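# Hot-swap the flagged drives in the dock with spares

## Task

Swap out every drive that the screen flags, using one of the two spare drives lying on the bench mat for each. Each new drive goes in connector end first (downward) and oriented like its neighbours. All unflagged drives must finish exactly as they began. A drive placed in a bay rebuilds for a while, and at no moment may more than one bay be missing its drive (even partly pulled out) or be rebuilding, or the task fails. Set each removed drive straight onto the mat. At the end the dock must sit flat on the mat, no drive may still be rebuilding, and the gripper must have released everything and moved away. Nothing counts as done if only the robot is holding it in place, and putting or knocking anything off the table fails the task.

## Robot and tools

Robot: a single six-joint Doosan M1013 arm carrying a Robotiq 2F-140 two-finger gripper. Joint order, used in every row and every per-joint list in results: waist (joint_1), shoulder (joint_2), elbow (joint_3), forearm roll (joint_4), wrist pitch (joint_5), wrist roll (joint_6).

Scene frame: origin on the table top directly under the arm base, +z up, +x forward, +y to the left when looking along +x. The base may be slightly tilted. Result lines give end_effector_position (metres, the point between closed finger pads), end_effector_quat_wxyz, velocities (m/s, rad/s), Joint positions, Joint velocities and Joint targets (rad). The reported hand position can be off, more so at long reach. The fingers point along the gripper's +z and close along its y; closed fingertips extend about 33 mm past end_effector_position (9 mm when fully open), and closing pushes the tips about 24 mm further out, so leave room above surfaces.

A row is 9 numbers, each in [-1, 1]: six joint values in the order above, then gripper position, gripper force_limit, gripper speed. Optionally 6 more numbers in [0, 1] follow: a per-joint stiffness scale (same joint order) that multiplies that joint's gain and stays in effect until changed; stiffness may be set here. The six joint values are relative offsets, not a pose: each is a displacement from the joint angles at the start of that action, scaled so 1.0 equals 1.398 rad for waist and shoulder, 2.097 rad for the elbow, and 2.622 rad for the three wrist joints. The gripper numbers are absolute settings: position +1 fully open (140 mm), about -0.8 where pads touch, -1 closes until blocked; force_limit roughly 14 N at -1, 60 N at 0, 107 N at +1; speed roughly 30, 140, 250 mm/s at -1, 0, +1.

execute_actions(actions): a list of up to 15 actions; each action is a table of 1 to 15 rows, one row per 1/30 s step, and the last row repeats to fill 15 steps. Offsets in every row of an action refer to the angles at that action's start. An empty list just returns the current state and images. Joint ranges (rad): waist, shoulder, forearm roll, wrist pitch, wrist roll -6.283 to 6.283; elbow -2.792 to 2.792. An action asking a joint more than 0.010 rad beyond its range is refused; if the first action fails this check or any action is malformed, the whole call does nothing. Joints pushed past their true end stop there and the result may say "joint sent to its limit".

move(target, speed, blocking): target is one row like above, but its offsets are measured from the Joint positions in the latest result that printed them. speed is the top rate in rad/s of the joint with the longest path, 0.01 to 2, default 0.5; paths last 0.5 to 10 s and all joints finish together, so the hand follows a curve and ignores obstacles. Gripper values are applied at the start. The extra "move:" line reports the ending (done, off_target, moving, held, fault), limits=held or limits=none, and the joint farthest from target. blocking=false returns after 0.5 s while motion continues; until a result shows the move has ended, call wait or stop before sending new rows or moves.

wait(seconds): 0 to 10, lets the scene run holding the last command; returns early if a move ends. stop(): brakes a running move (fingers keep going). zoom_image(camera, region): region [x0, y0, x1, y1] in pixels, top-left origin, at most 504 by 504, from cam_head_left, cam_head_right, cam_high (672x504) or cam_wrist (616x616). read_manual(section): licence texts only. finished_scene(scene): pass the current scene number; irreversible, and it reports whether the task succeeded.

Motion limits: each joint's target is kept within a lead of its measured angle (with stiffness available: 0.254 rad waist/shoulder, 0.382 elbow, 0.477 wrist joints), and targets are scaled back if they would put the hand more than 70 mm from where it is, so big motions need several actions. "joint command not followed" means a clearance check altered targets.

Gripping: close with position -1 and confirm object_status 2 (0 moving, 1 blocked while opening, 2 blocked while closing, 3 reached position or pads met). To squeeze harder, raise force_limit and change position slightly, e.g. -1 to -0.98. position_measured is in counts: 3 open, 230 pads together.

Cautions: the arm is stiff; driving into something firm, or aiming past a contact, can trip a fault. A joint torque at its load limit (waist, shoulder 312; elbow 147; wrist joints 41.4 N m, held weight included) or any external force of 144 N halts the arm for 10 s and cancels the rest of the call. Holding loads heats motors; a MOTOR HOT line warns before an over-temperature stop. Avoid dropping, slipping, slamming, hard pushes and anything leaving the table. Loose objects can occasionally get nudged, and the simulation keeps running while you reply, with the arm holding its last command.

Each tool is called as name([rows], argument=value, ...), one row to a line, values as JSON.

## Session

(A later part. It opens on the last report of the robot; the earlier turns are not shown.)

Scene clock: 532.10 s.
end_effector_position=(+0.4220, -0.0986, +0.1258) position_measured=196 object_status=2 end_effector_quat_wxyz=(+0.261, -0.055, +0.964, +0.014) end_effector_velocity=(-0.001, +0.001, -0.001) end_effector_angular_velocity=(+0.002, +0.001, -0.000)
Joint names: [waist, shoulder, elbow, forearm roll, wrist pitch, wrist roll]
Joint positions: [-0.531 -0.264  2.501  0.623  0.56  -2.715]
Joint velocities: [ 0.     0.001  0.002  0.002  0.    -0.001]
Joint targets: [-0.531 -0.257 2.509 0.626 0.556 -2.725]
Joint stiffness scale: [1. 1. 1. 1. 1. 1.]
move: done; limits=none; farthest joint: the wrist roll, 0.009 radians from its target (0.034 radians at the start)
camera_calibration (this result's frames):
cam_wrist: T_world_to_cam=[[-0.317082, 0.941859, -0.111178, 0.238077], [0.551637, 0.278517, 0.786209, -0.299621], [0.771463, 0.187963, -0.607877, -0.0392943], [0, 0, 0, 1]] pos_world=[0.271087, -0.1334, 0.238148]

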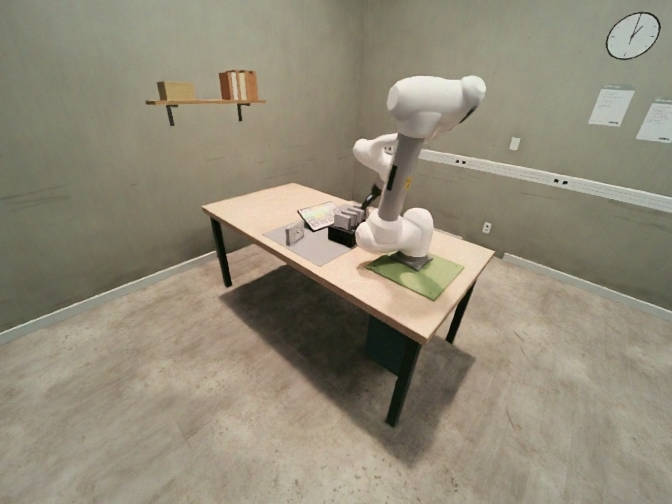

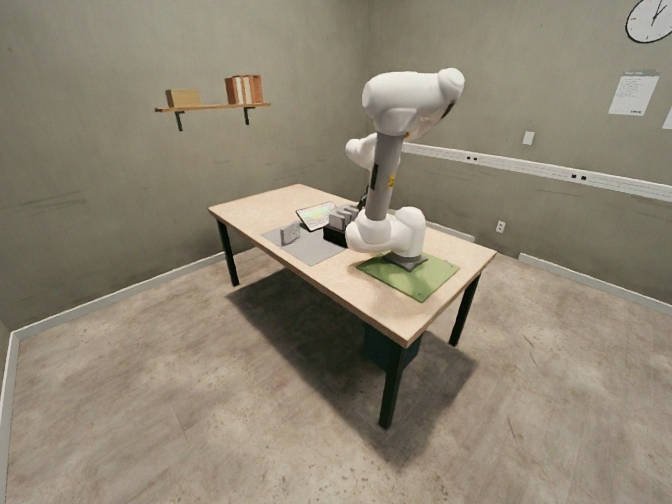

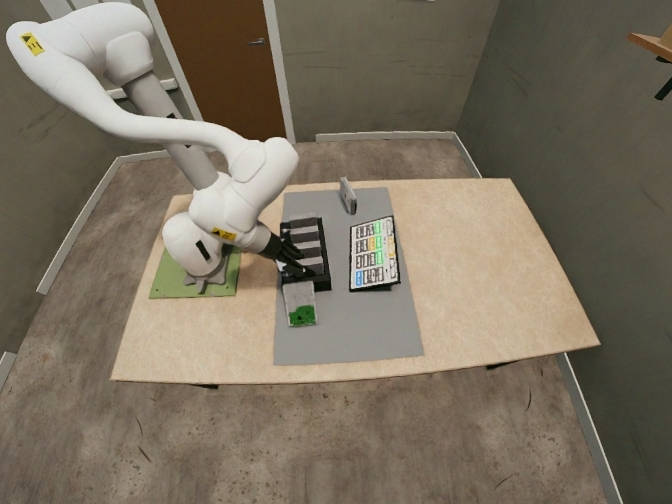

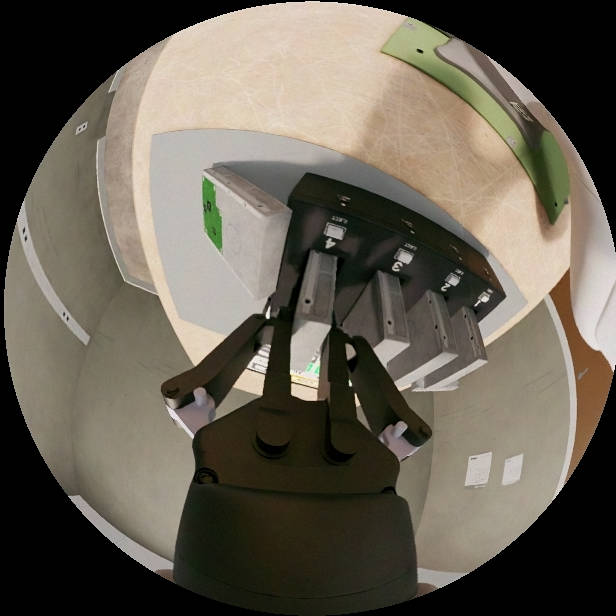

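execute_actions([
  [[0,0,0,0,0,0,-0.15,0.3,0]],
])

move(target=[0, -0.1059, -0.081, -0.074, 0.1089, 0.0939, -0.15, 0.3, 0], speed=0.4)

Scene clock: 536.80 s.
end_effector_position=(+0.4222, -0.0987, +0.1260) position_measured=148 object_status=3 end_effector_quat_wxyz=(+0.261, -0.055, +0.964, +0.014) end_effector_velocity=(+0.000, -0.000, -0.000) end_effector_angular_velocity=(+0.001, +0.001, +0.000)
Joint names: [waist, shoulder, elbow, forearm roll, wrist pitch, wrist roll]
Joint positions: [-0.531 -0.264  2.501  0.623  0.56  -2.715]
Joint velocities: [-0.     0.001 -0.     0.     0.    -0.   ]
Joint targets: [-0.531 -0.264 2.501 0.623 0.560 -2.715]
Joint stiffness scale: [1. 1. 1. 1. 1. 1.]
camera_calibration (this result's frames):
cam_wrist: T_world_to_cam=[[-0.317113, 0.941808, -0.111519, 0.238323], [0.551324, 0.278746, 0.786348, -0.29972], [0.771674, 0.187878, -0.607635, -0.0394345], [0, 0, 0, 1]] pos_world=[0.271249, -0.133499, 0.2383]

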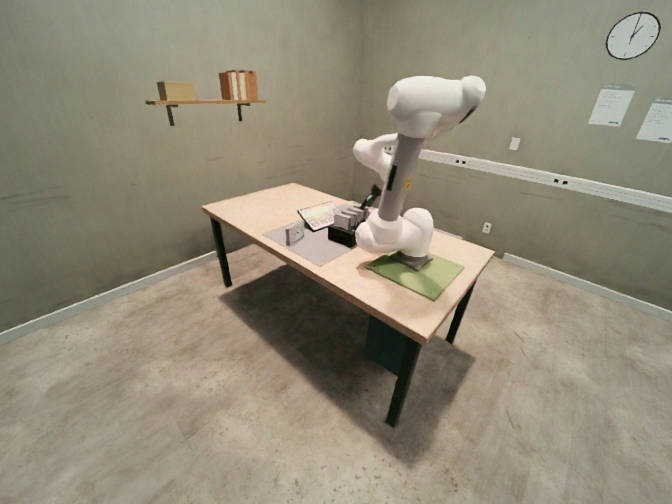

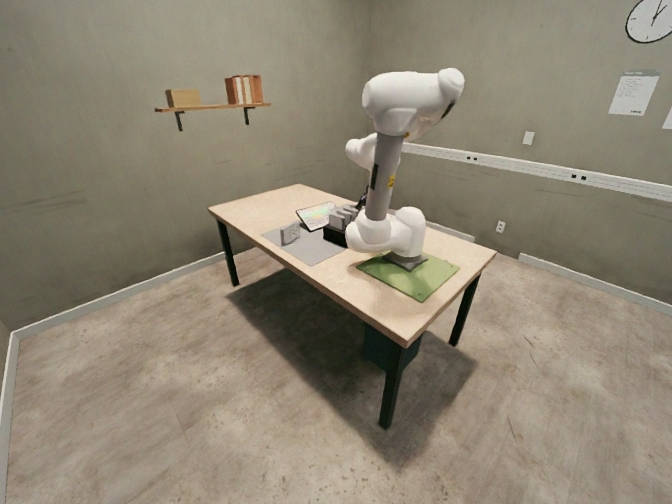

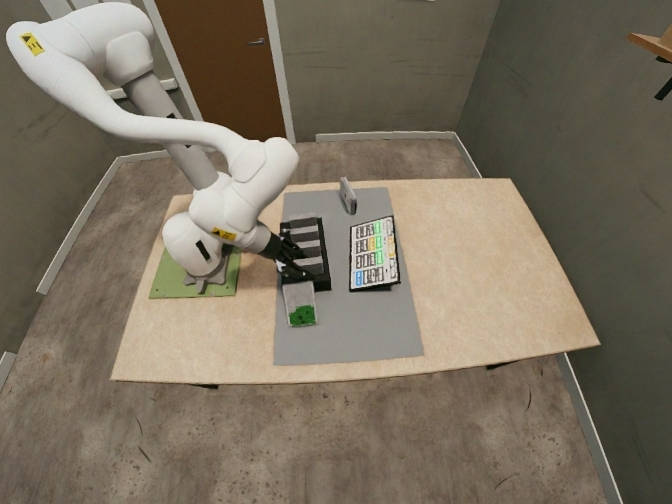

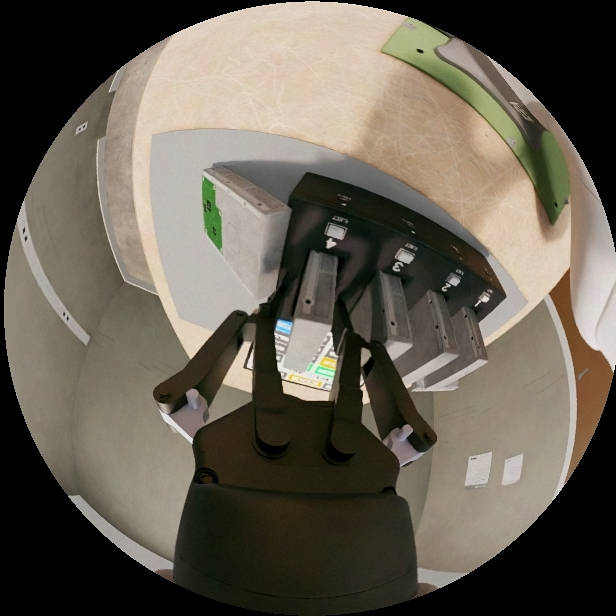

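Scene clock: 538.07 s.
end_effector_position=(+0.4199, -0.0964, +0.2463) position_measured=148 object_status=3 end_effector_quat_wxyz=(+0.257, -0.060, +0.964, +0.017) end_effector_velocity=(-0.001, +0.000, -0.000) end_effector_angular_velocity=(+0.001, +0.002, -0.001)
Joint names: [waist, shoulder, elbow, forearm roll, wrist pitch, wrist roll]
Joint positions: [-0.531 -0.409  2.334  0.432  0.843 -2.478]
Joint velocities: [-0.    -0.001  0.001 -0.002  0.002  0.002]
Joint targets: [-0.531 -0.412 2.331 0.429 0.845 -2.469]
Joint stiffness scale: [1. 1. 1. 1. 1. 1.]
move: done; limits=none; farthest joint: the wrist roll, 0.009 radians from its target (0.247 radians at the start)
camera_calibration (this result's frames):
cam_wrist: T_world_to_cam=[[-0.328786, 0.938459, -0.105803, 0.252002], [0.554989, 0.282644, 0.782368, -0.393882], [0.764125, 0.198512, -0.613764, 0.0407308], [0, 0, 0, 1]] pos_world=[0.270332, -0.133251, 0.359823]

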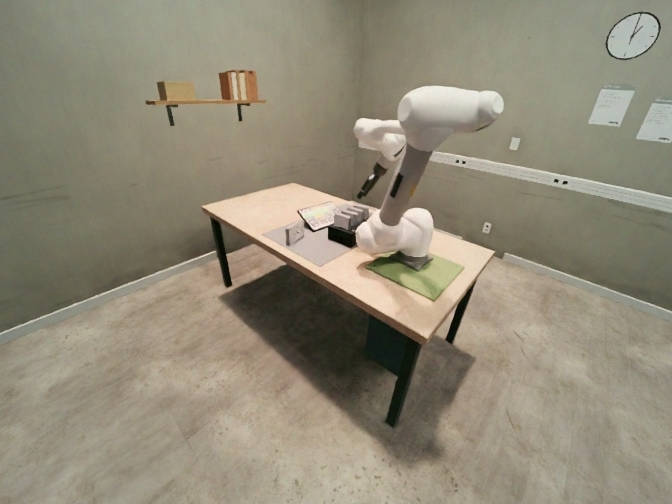

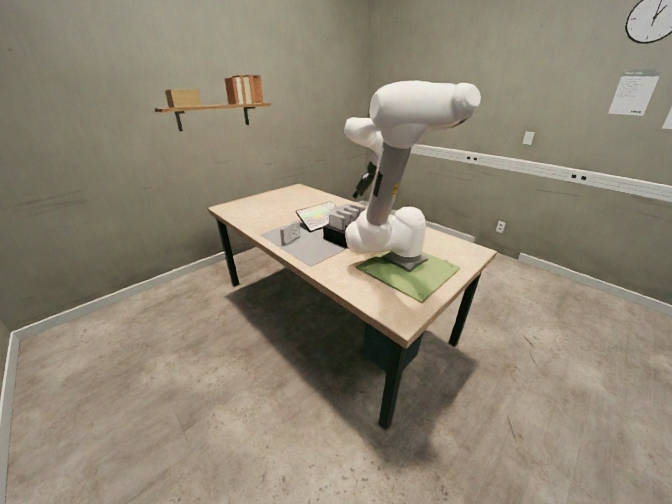

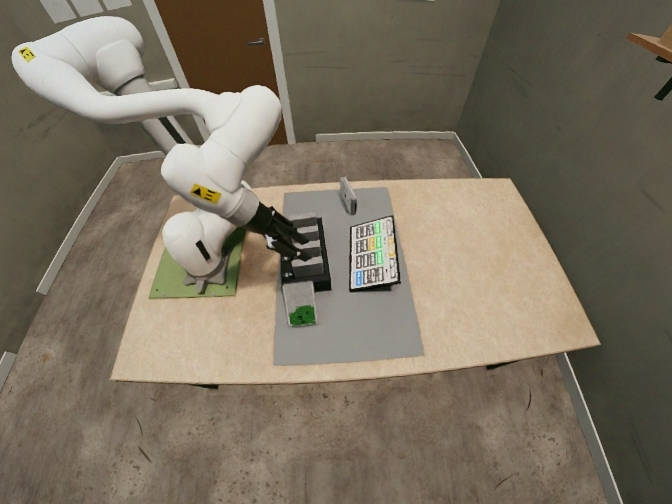

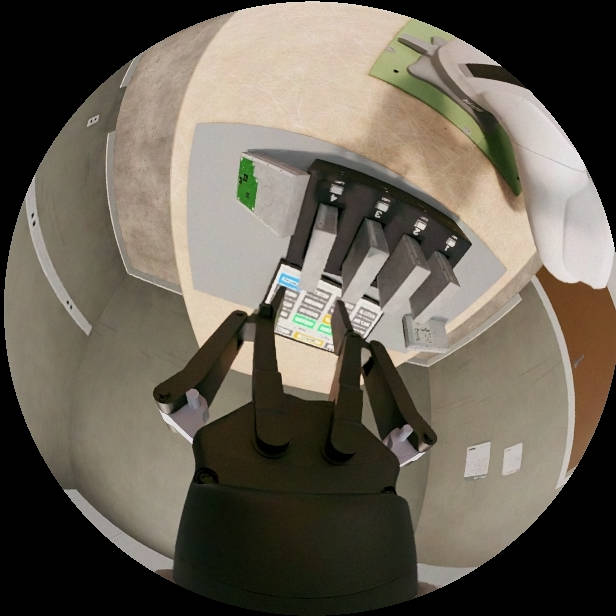

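zoom_image(camera="cam_high", region=[270, 255, 350, 345])

zoom_image(camera="cam_wrist", region=[200, 130, 360, 270])

Region (270, 255, 350, 345) of cam_high's 672x504 image, scaled by 5.600, with more detail than that image has.

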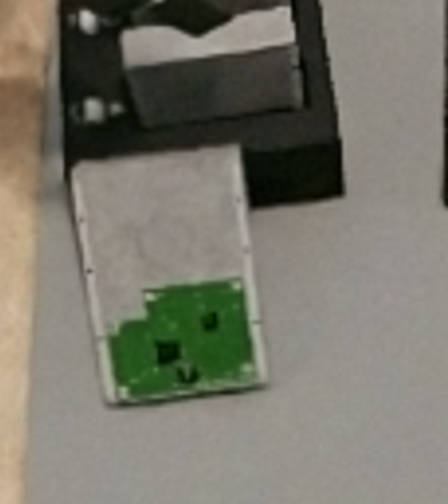

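Region (200, 130, 360, 270) of cam_wrist's 616x616 image, scaled by 3.150, with more detail than that image has; it fills the top 441 rows of this view, and the rest is white.

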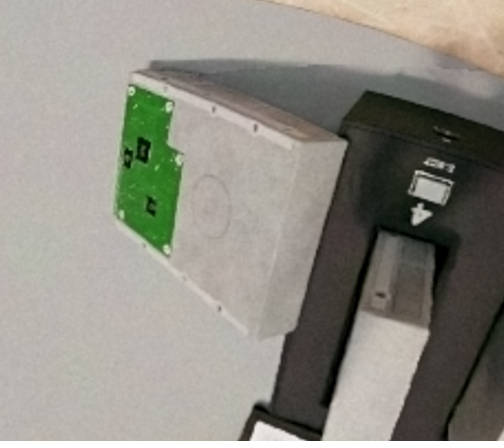

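move(target=[-0.232, 0.5019, -0.1706, -0.0357, 0.2216, 0.5168, 1, 0.3, 0.5], speed=1.0)

Scene clock: 589.57 s.
end_effector_position=(+0.3966, -0.2478, +0.1250) position_measured=3 object_status=3 end_effector_quat_wxyz=(-0.229, +0.634, +0.709, +0.209) end_effector_velocity=(+0.000, -0.000, +0.000) end_effector_angular_velocity=(+0.000, +0.002, -0.002)
Joint names: [waist, shoulder, elbow, forearm roll, wrist pitch, wrist roll]
Joint positions: [-0.851  0.289  1.979  0.341  1.421 -1.132]
Joint velocities: [-0.     0.001 -0.001 -0.     0.001  0.002]
Joint targets: [-0.855 0.293 1.976 0.339 1.424 -1.123]
Joint stiffness scale: [1. 1. 1. 1. 1. 1.]
move: done; limits=none; farthest joint: the wrist roll, 0.009 radians from its target (1.355 radians at the start)
camera_calibration (this result's frames):
cam_wrist: T_world_to_cam=[[0.945061, 0.289252, 0.15229, -0.324786], [0.317326, -0.923647, -0.214896, -0.323263], [0.0785033, 0.251416, -0.96469, 0.342979], [0, 0, 0, 1]] pos_world=[0.382598, -0.290866, 0.310863]

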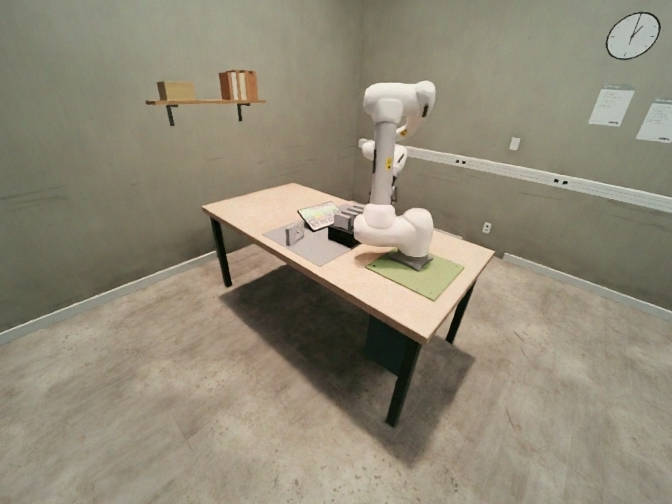

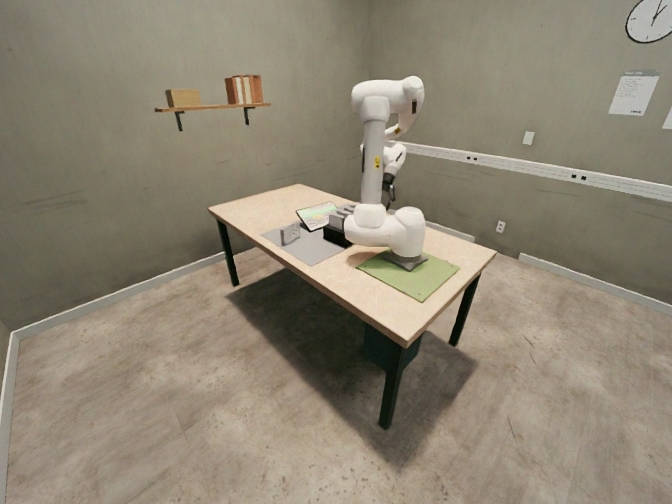

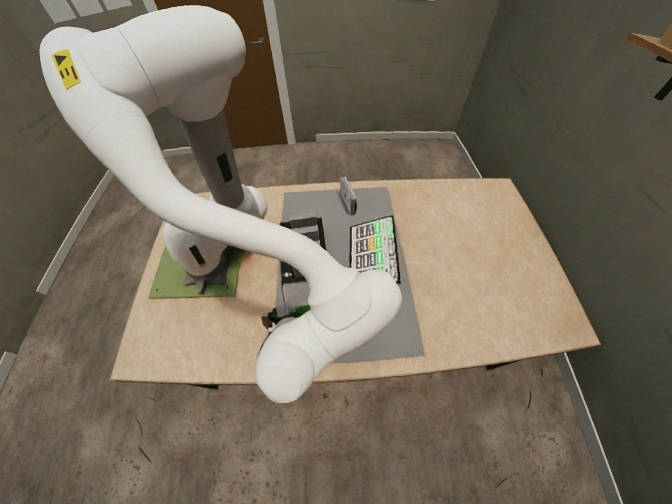

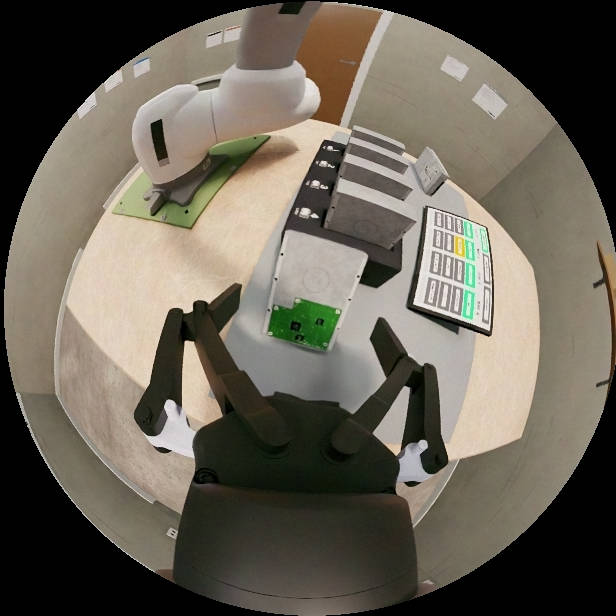

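move(target=[0.0299, 0.027, 0.0519, 0.013, -0.0553, -0.0043, 1, 0.3, 0.5], speed=0.2)

Scene clock: 596.50 s.
end_effector_position=(+0.3902, -0.2067, +0.0622) position_measured=3 object_status=3 end_effector_quat_wxyz=(-0.230, +0.641, +0.702, +0.206) end_effector_velocity=(+0.000, +0.000, -0.001) end_effector_angular_velocity=(-0.001, -0.000, -0.001)
Joint names: [waist, shoulder, elbow, forearm roll, wrist pitch, wrist roll]
Joint positions: [-0.813  0.323  2.085  0.373  1.279 -1.135]
Joint velocities: [ 0.     0.     0.002  0.001 -0.003  0.   ]
Joint targets: [-0.809 0.327 2.088 0.376 1.276 -1.143]
Joint stiffness scale: [1. 1. 1. 1. 1. 1.]
move: done; limits=none; farthest joint: the wrist roll, 0.009 radians from its target (0.011 radians at the start)
camera_calibration (this result's frames):
cam_wrist: T_world_to_cam=[[0.951632, 0.273372, 0.140232, -0.326116], [0.298825, -0.929631, -0.215616, -0.290777], [0.071421, 0.247092, -0.966356, 0.27454], [0, 0, 0, 1]] pos_world=[0.377626, -0.249001, 0.248339]

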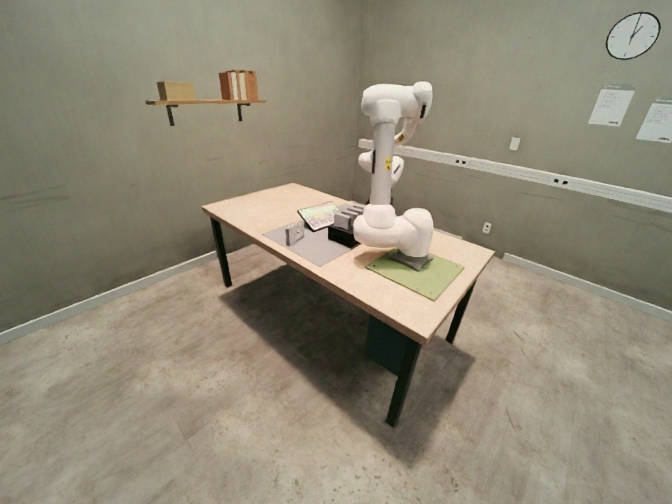

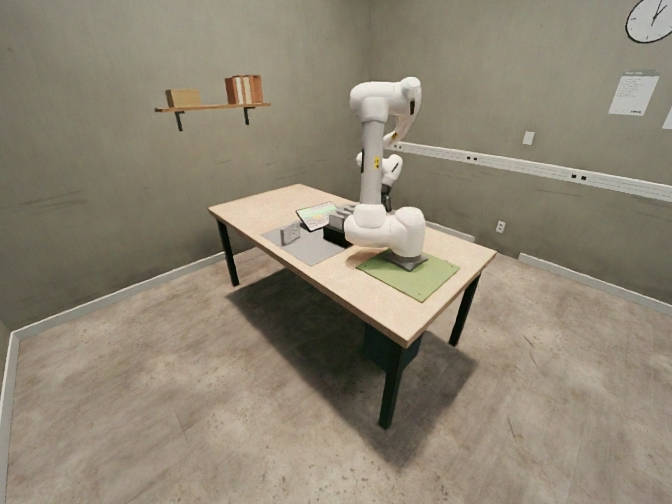

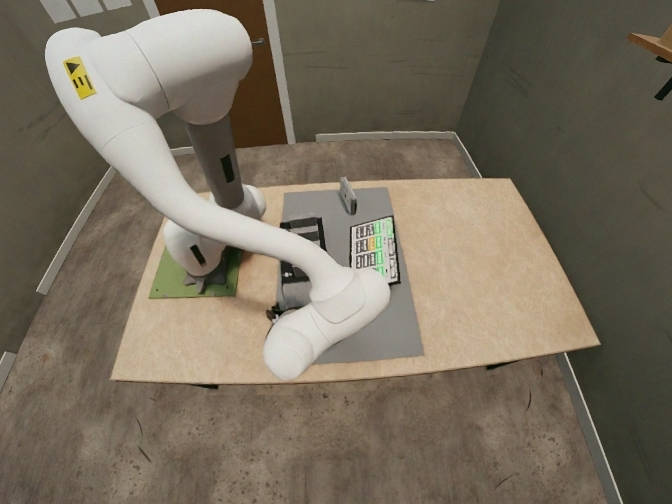

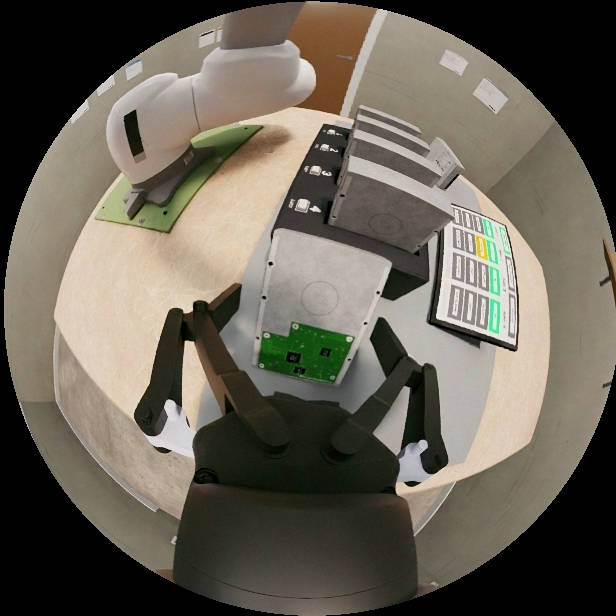

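execute_actions([
  [[0,0,0,0,0,0,-1,0.5,-0.4]],
  [[0,0,0,0,0,0,-1,0.5,-0.4]],
])

Scene clock: 601.27 s.
end_effector_position=(+0.3903, -0.2069, +0.0622) position_measured=78 object_status=2 end_effector_quat_wxyz=(-0.230, +0.641, +0.702, +0.206) end_effector_velocity=(+0.000, -0.000, -0.000) end_effector_angular_velocity=(+0.001, +0.000, -0.000)
Joint names: [waist, shoulder, elbow, forearm roll, wrist pitch, wrist roll]
Joint positions: [-0.813  0.323  2.085  0.373  1.279 -1.135]
Joint velocities: [ 0.     0.001 -0.     0.    -0.    -0.   ]
Joint targets: [-0.813 0.323 2.085 0.373 1.279 -1.135]
Joint stiffness scale: [1. 1. 1. 1. 1. 1.]
camera_calibration (this result's frames):
cam_wrist: T_world_to_cam=[[0.951609, 0.273358, 0.140411, -0.326234], [0.298828, -0.929717, -0.21524, -0.290991], [0.0717043, 0.246783, -0.966414, 0.274402], [0, 0, 0, 1]] pos_world=[0.377728, -0.249078, 0.24836]

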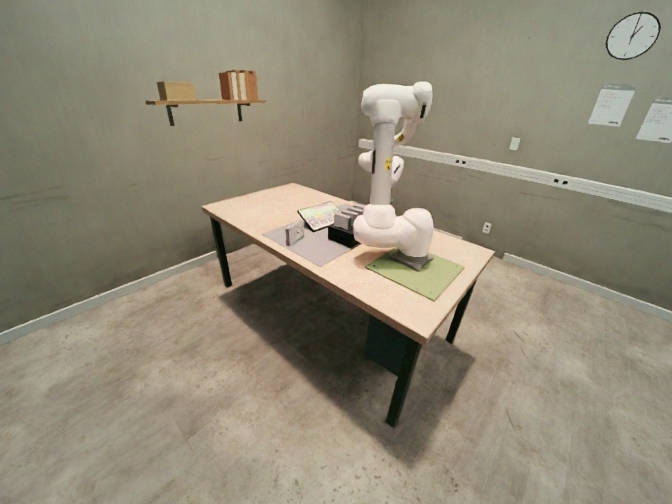

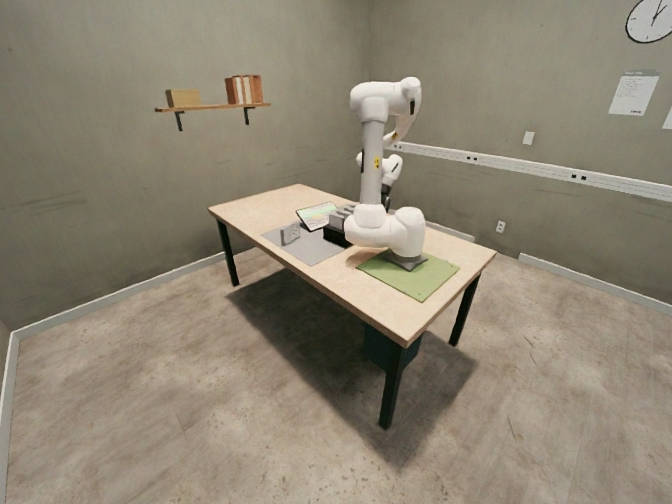

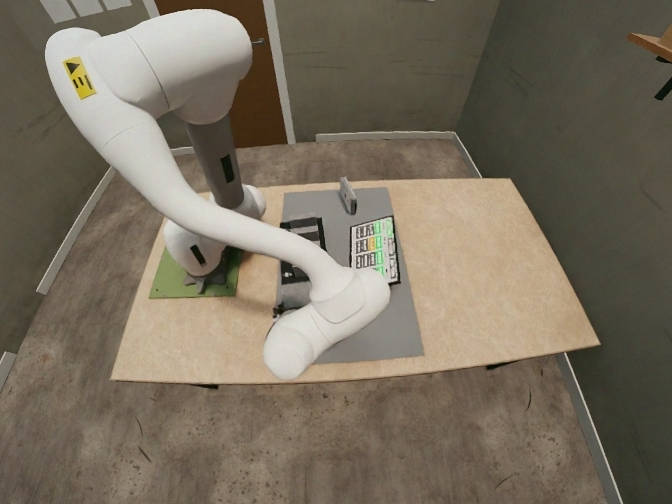

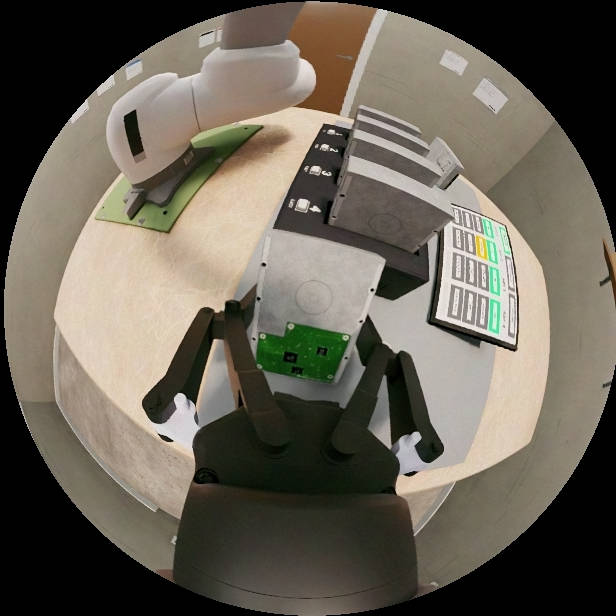

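move(target=[-0.0303, -0.0217, -0.0519, -0.0132, 0.0553, 0.0046, -1, 0.5, -0.4], speed=0.2)

Scene clock: 612.83 s.
end_effector_position=(+0.3963, -0.2480, +0.1217) position_measured=78 object_status=2 end_effector_quat_wxyz=(-0.232, +0.634, +0.707, +0.209) end_effector_velocity=(-0.000, -0.000, +0.000) end_effector_angular_velocity=(+0.000, +0.001, +0.000)
Joint names: [waist, shoulder, elbow, forearm roll, wrist pitch, wrist roll]
Joint positions: [-0.852  0.297  1.979  0.341  1.421 -1.131]
Joint velocities: [-0.     0.    -0.001 -0.001  0.002  0.   ]
Joint targets: [-0.856 0.293 1.976 0.338 1.424 -1.123]
Joint stiffness scale: [1. 1. 1. 1. 1. 1.]
move: done; limits=none; farthest joint: the wrist roll, 0.008 radians from its target (0.012 radians at the start)
camera_calibration (this result's frames):
cam_wrist: T_world_to_cam=[[0.946114, 0.28763, 0.148789, -0.324316], [0.315342, -0.922834, -0.221217, -0.32232], [0.0736792, 0.256216, -0.963807, 0.342861], [0, 0, 0, 1]] pos_world=[0.383219, -0.292011, 0.307404]

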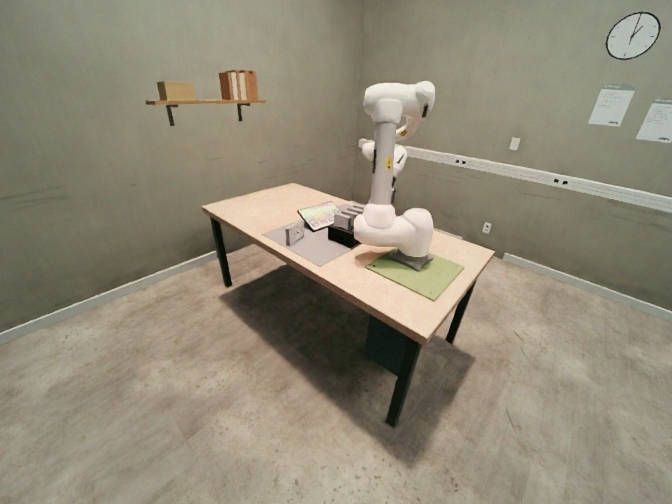

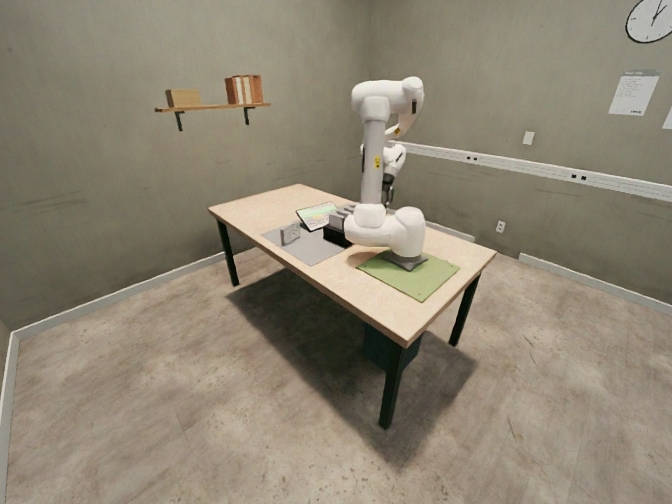

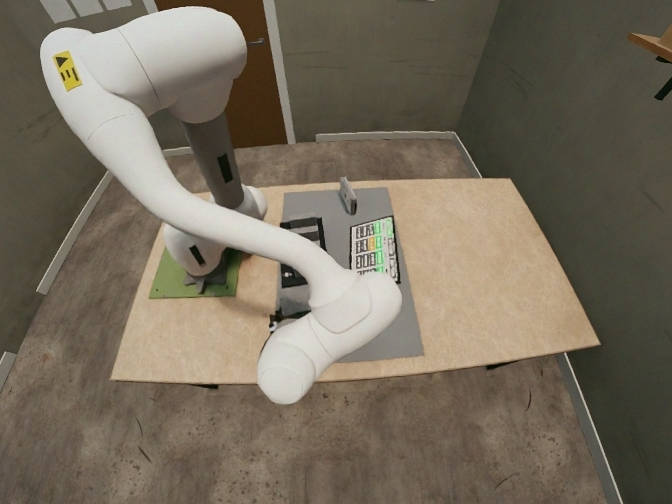

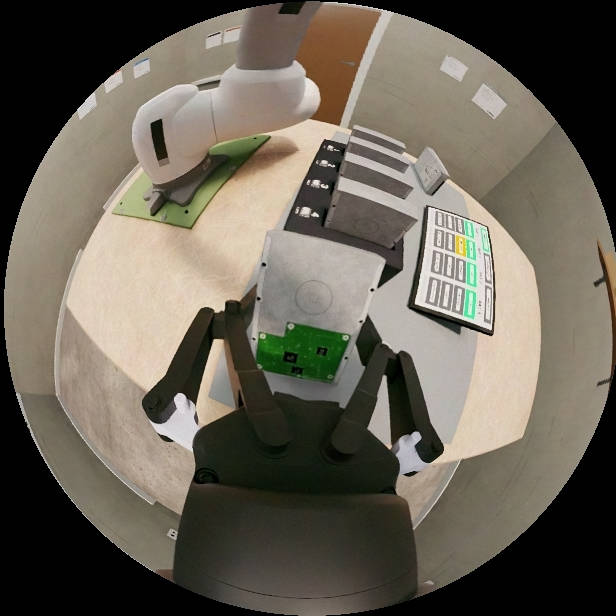

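move(target=[0.1591, -0.1542, 0.0846, -0.1301, -0.1973, 0.1828, -1, 0.5, -0.4], speed=0.5)

Scene clock: 620.77 s.
end_effector_position=(+0.4109, -0.2711, +0.0983) position_measured=78 object_status=2 end_effector_quat_wxyz=(-0.003, +0.706, +0.709, +0.001) end_effector_velocity=(+0.001, -0.001, +0.001) end_effector_angular_velocity=(-0.003, -0.003, -0.001)
Joint names: [waist, shoulder, elbow, forearm roll, wrist pitch, wrist roll]
Joint positions: [-0.633  0.085  2.153  0.003  0.906 -0.661]
Joint velocities: [ 0.    -0.002  0.    -0.001 -0.003  0.002]
Joint targets: [-0.629 0.081 2.156 -0.000 0.904 -0.652]
Joint stiffness scale: [1. 1. 1. 1. 1. 1.]
move: done; limits=none; farthest joint: the wrist roll, 0.009 radians from its target (0.479 radians at the start)
camera_calibration (this result's frames):
cam_wrist: T_world_to_cam=[[0.971018, 0.238865, 0.00816773, -0.337666], [0.217919, -0.898869, 0.380192, -0.366021], [0.0981565, -0.367394, -0.924871, 0.142183], [0, 0, 0, 1]] pos_world=[0.393686, -0.196111, 0.273417]

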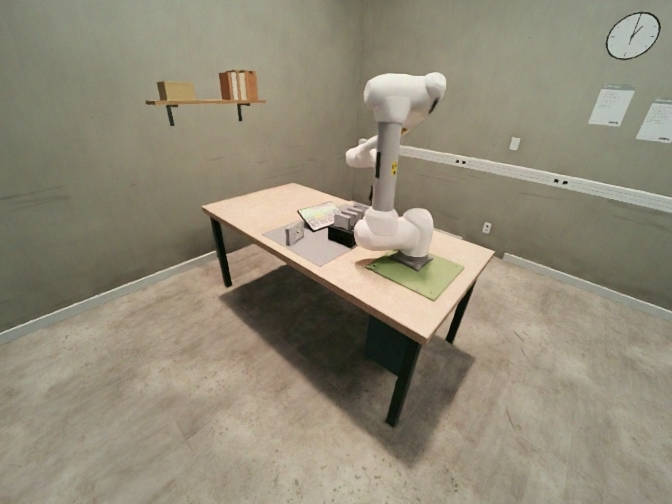

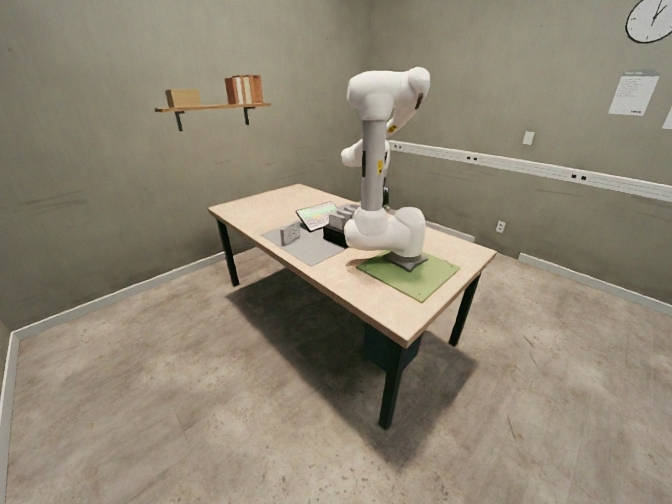

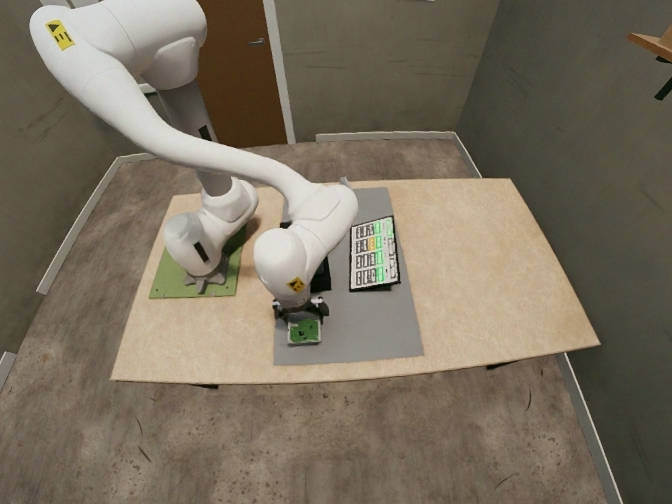

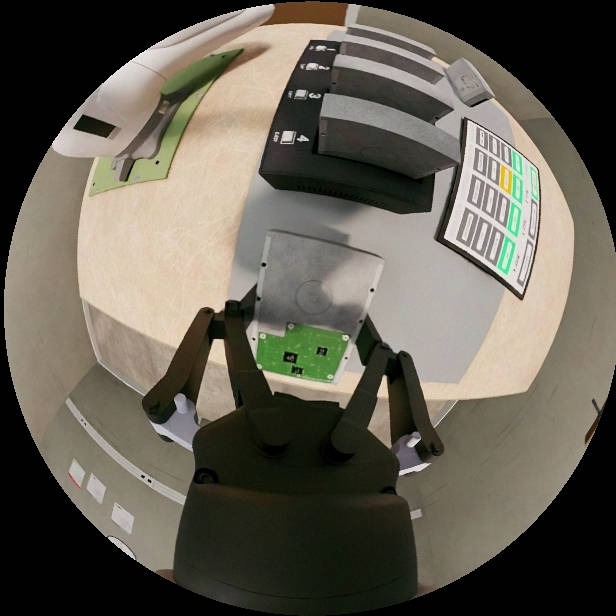

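execute_actions(actions=[])

Scene clock: 651.67 s.
end_effector_position=(+0.4110, -0.2712, +0.0983) position_measured=78 object_status=2 end_effector_quat_wxyz=(-0.003, +0.706, +0.709, +0.001) end_effector_velocity=(-0.000, +0.000, +0.000) end_effector_angular_velocity=(+0.001, +0.000, -0.000)
Joint names: [waist, shoulder, elbow, forearm roll, wrist pitch, wrist roll]
Joint positions: [-0.633  0.085  2.153  0.003  0.906 -0.661]
Joint velocities: [ 0.    -0.    -0.     0.     0.001 -0.   ]
Joint targets: [-0.629 0.081 2.156 -0.000 0.904 -0.652]
Joint stiffness scale: [1. 1. 1. 1. 1. 1.]
camera_calibration (this result's frames):
cam_wrist: T_world_to_cam=[[0.97104, 0.238774, 0.00820516, -0.337719], [0.2178, -0.898816, 0.380384, -0.366018], [0.0982009, -0.367581, -0.924792, 0.142077], [0, 0, 0, 1]] pos_world=[0.393705, -0.196119, 0.27339]

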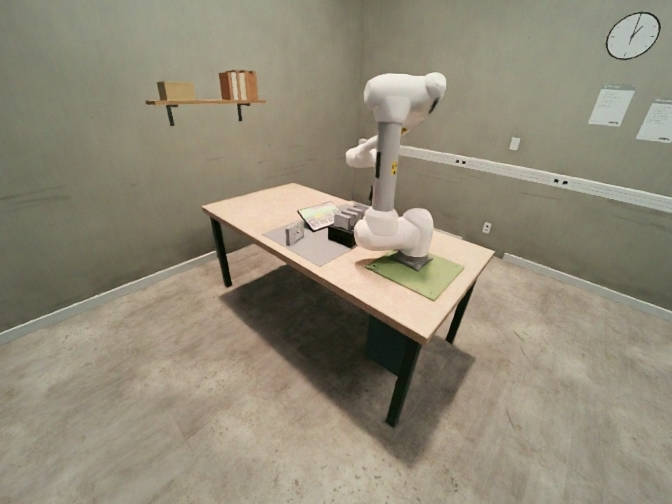

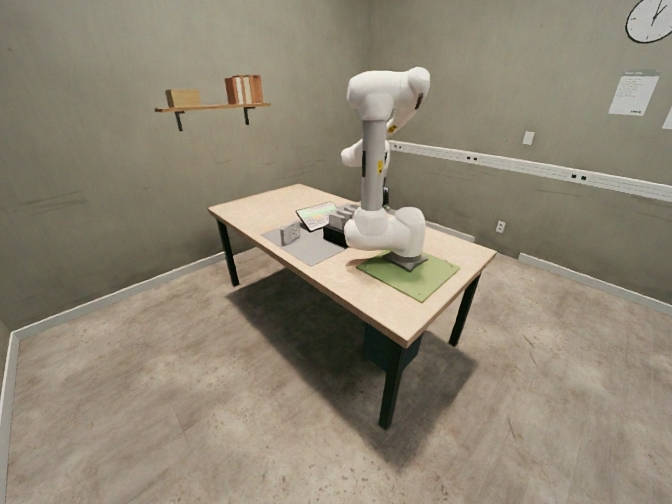

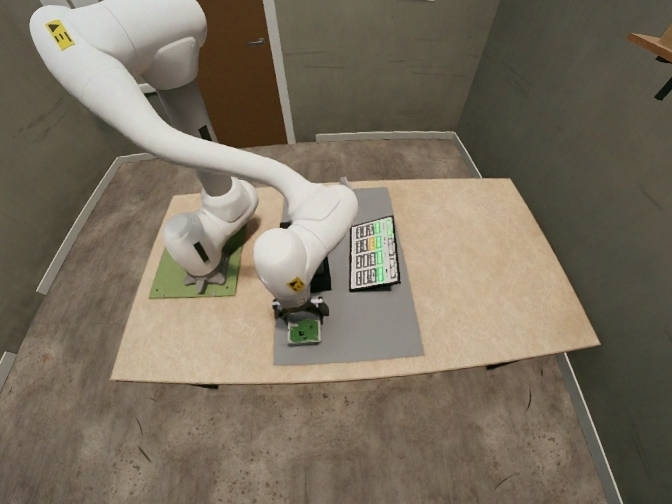

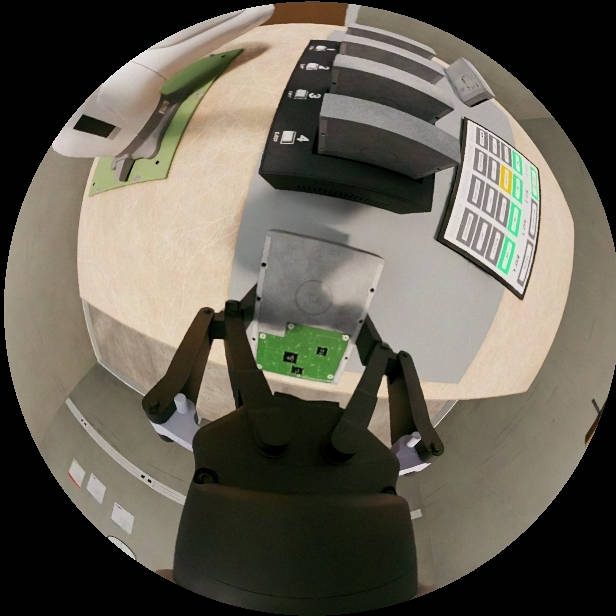

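move(target=[0.003, 0.066, 0.0283, 0, -0.0587, 0.003, -1, 0.5, 0], speed=0.15)

Scene clock: 664.03 s.
end_effector_position=(+0.4124, -0.2721, +0.0314) position_measured=78 object_status=2 end_effector_quat_wxyz=(-0.000, +0.706, +0.709, +0.001) end_effector_velocity=(+0.001, -0.000, -0.001) end_effector_angular_velocity=(-0.001, -0.001, -0.000)
Joint names: [waist, shoulder, elbow, forearm roll, wrist pitch, wrist roll]
Joint positions: [-0.633  0.174  2.21   0.003  0.755 -0.661]
Joint velocities: [ 0.     0.001  0.     0.    -0.003  0.   ]
Joint targets: [-0.629 0.177 2.213 0.003 0.752 -0.653]
Joint stiffness scale: [1. 1. 1. 1. 1. 1.]
move: done; limits=none; farthest joint: the wrist roll, 0.007 radians from its target (0.007 radians at the start)
camera_calibration (this result's frames):
cam_wrist: T_world_to_cam=[[0.970989, 0.238822, 0.0120479, -0.338453], [0.215897, -0.897213, 0.385223, -0.340709], [0.102809, -0.371446, -0.922745, 0.0767527], [0, 0, 0, 1]] pos_world=[0.394301, -0.196349, 0.20615]

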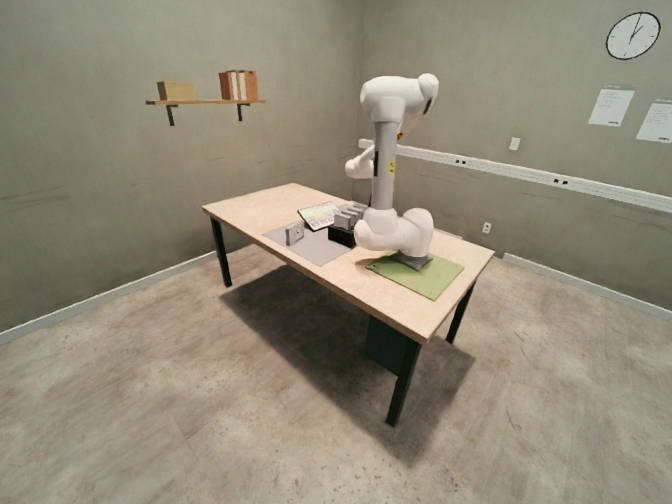

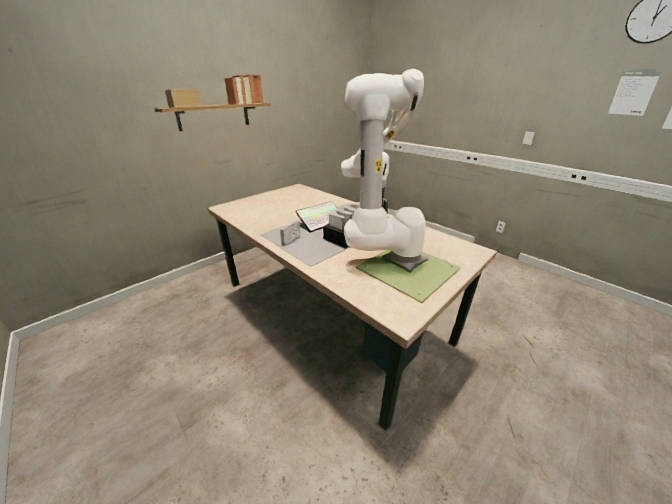

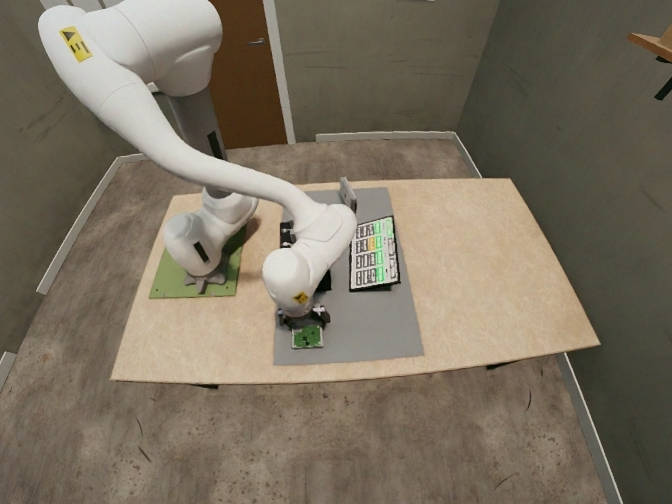

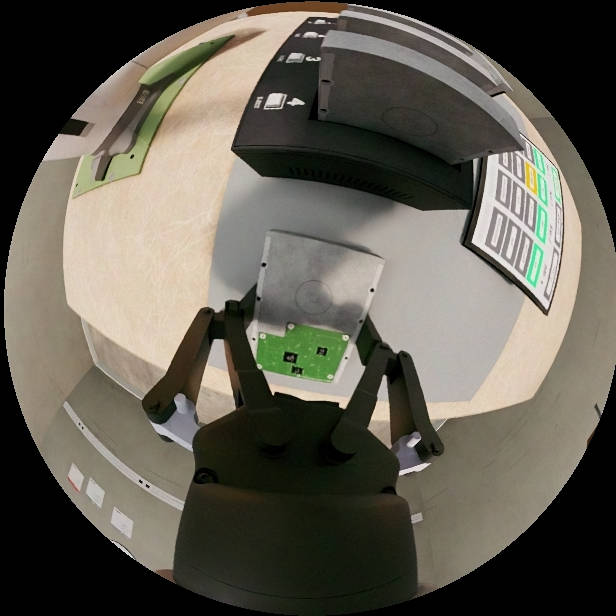

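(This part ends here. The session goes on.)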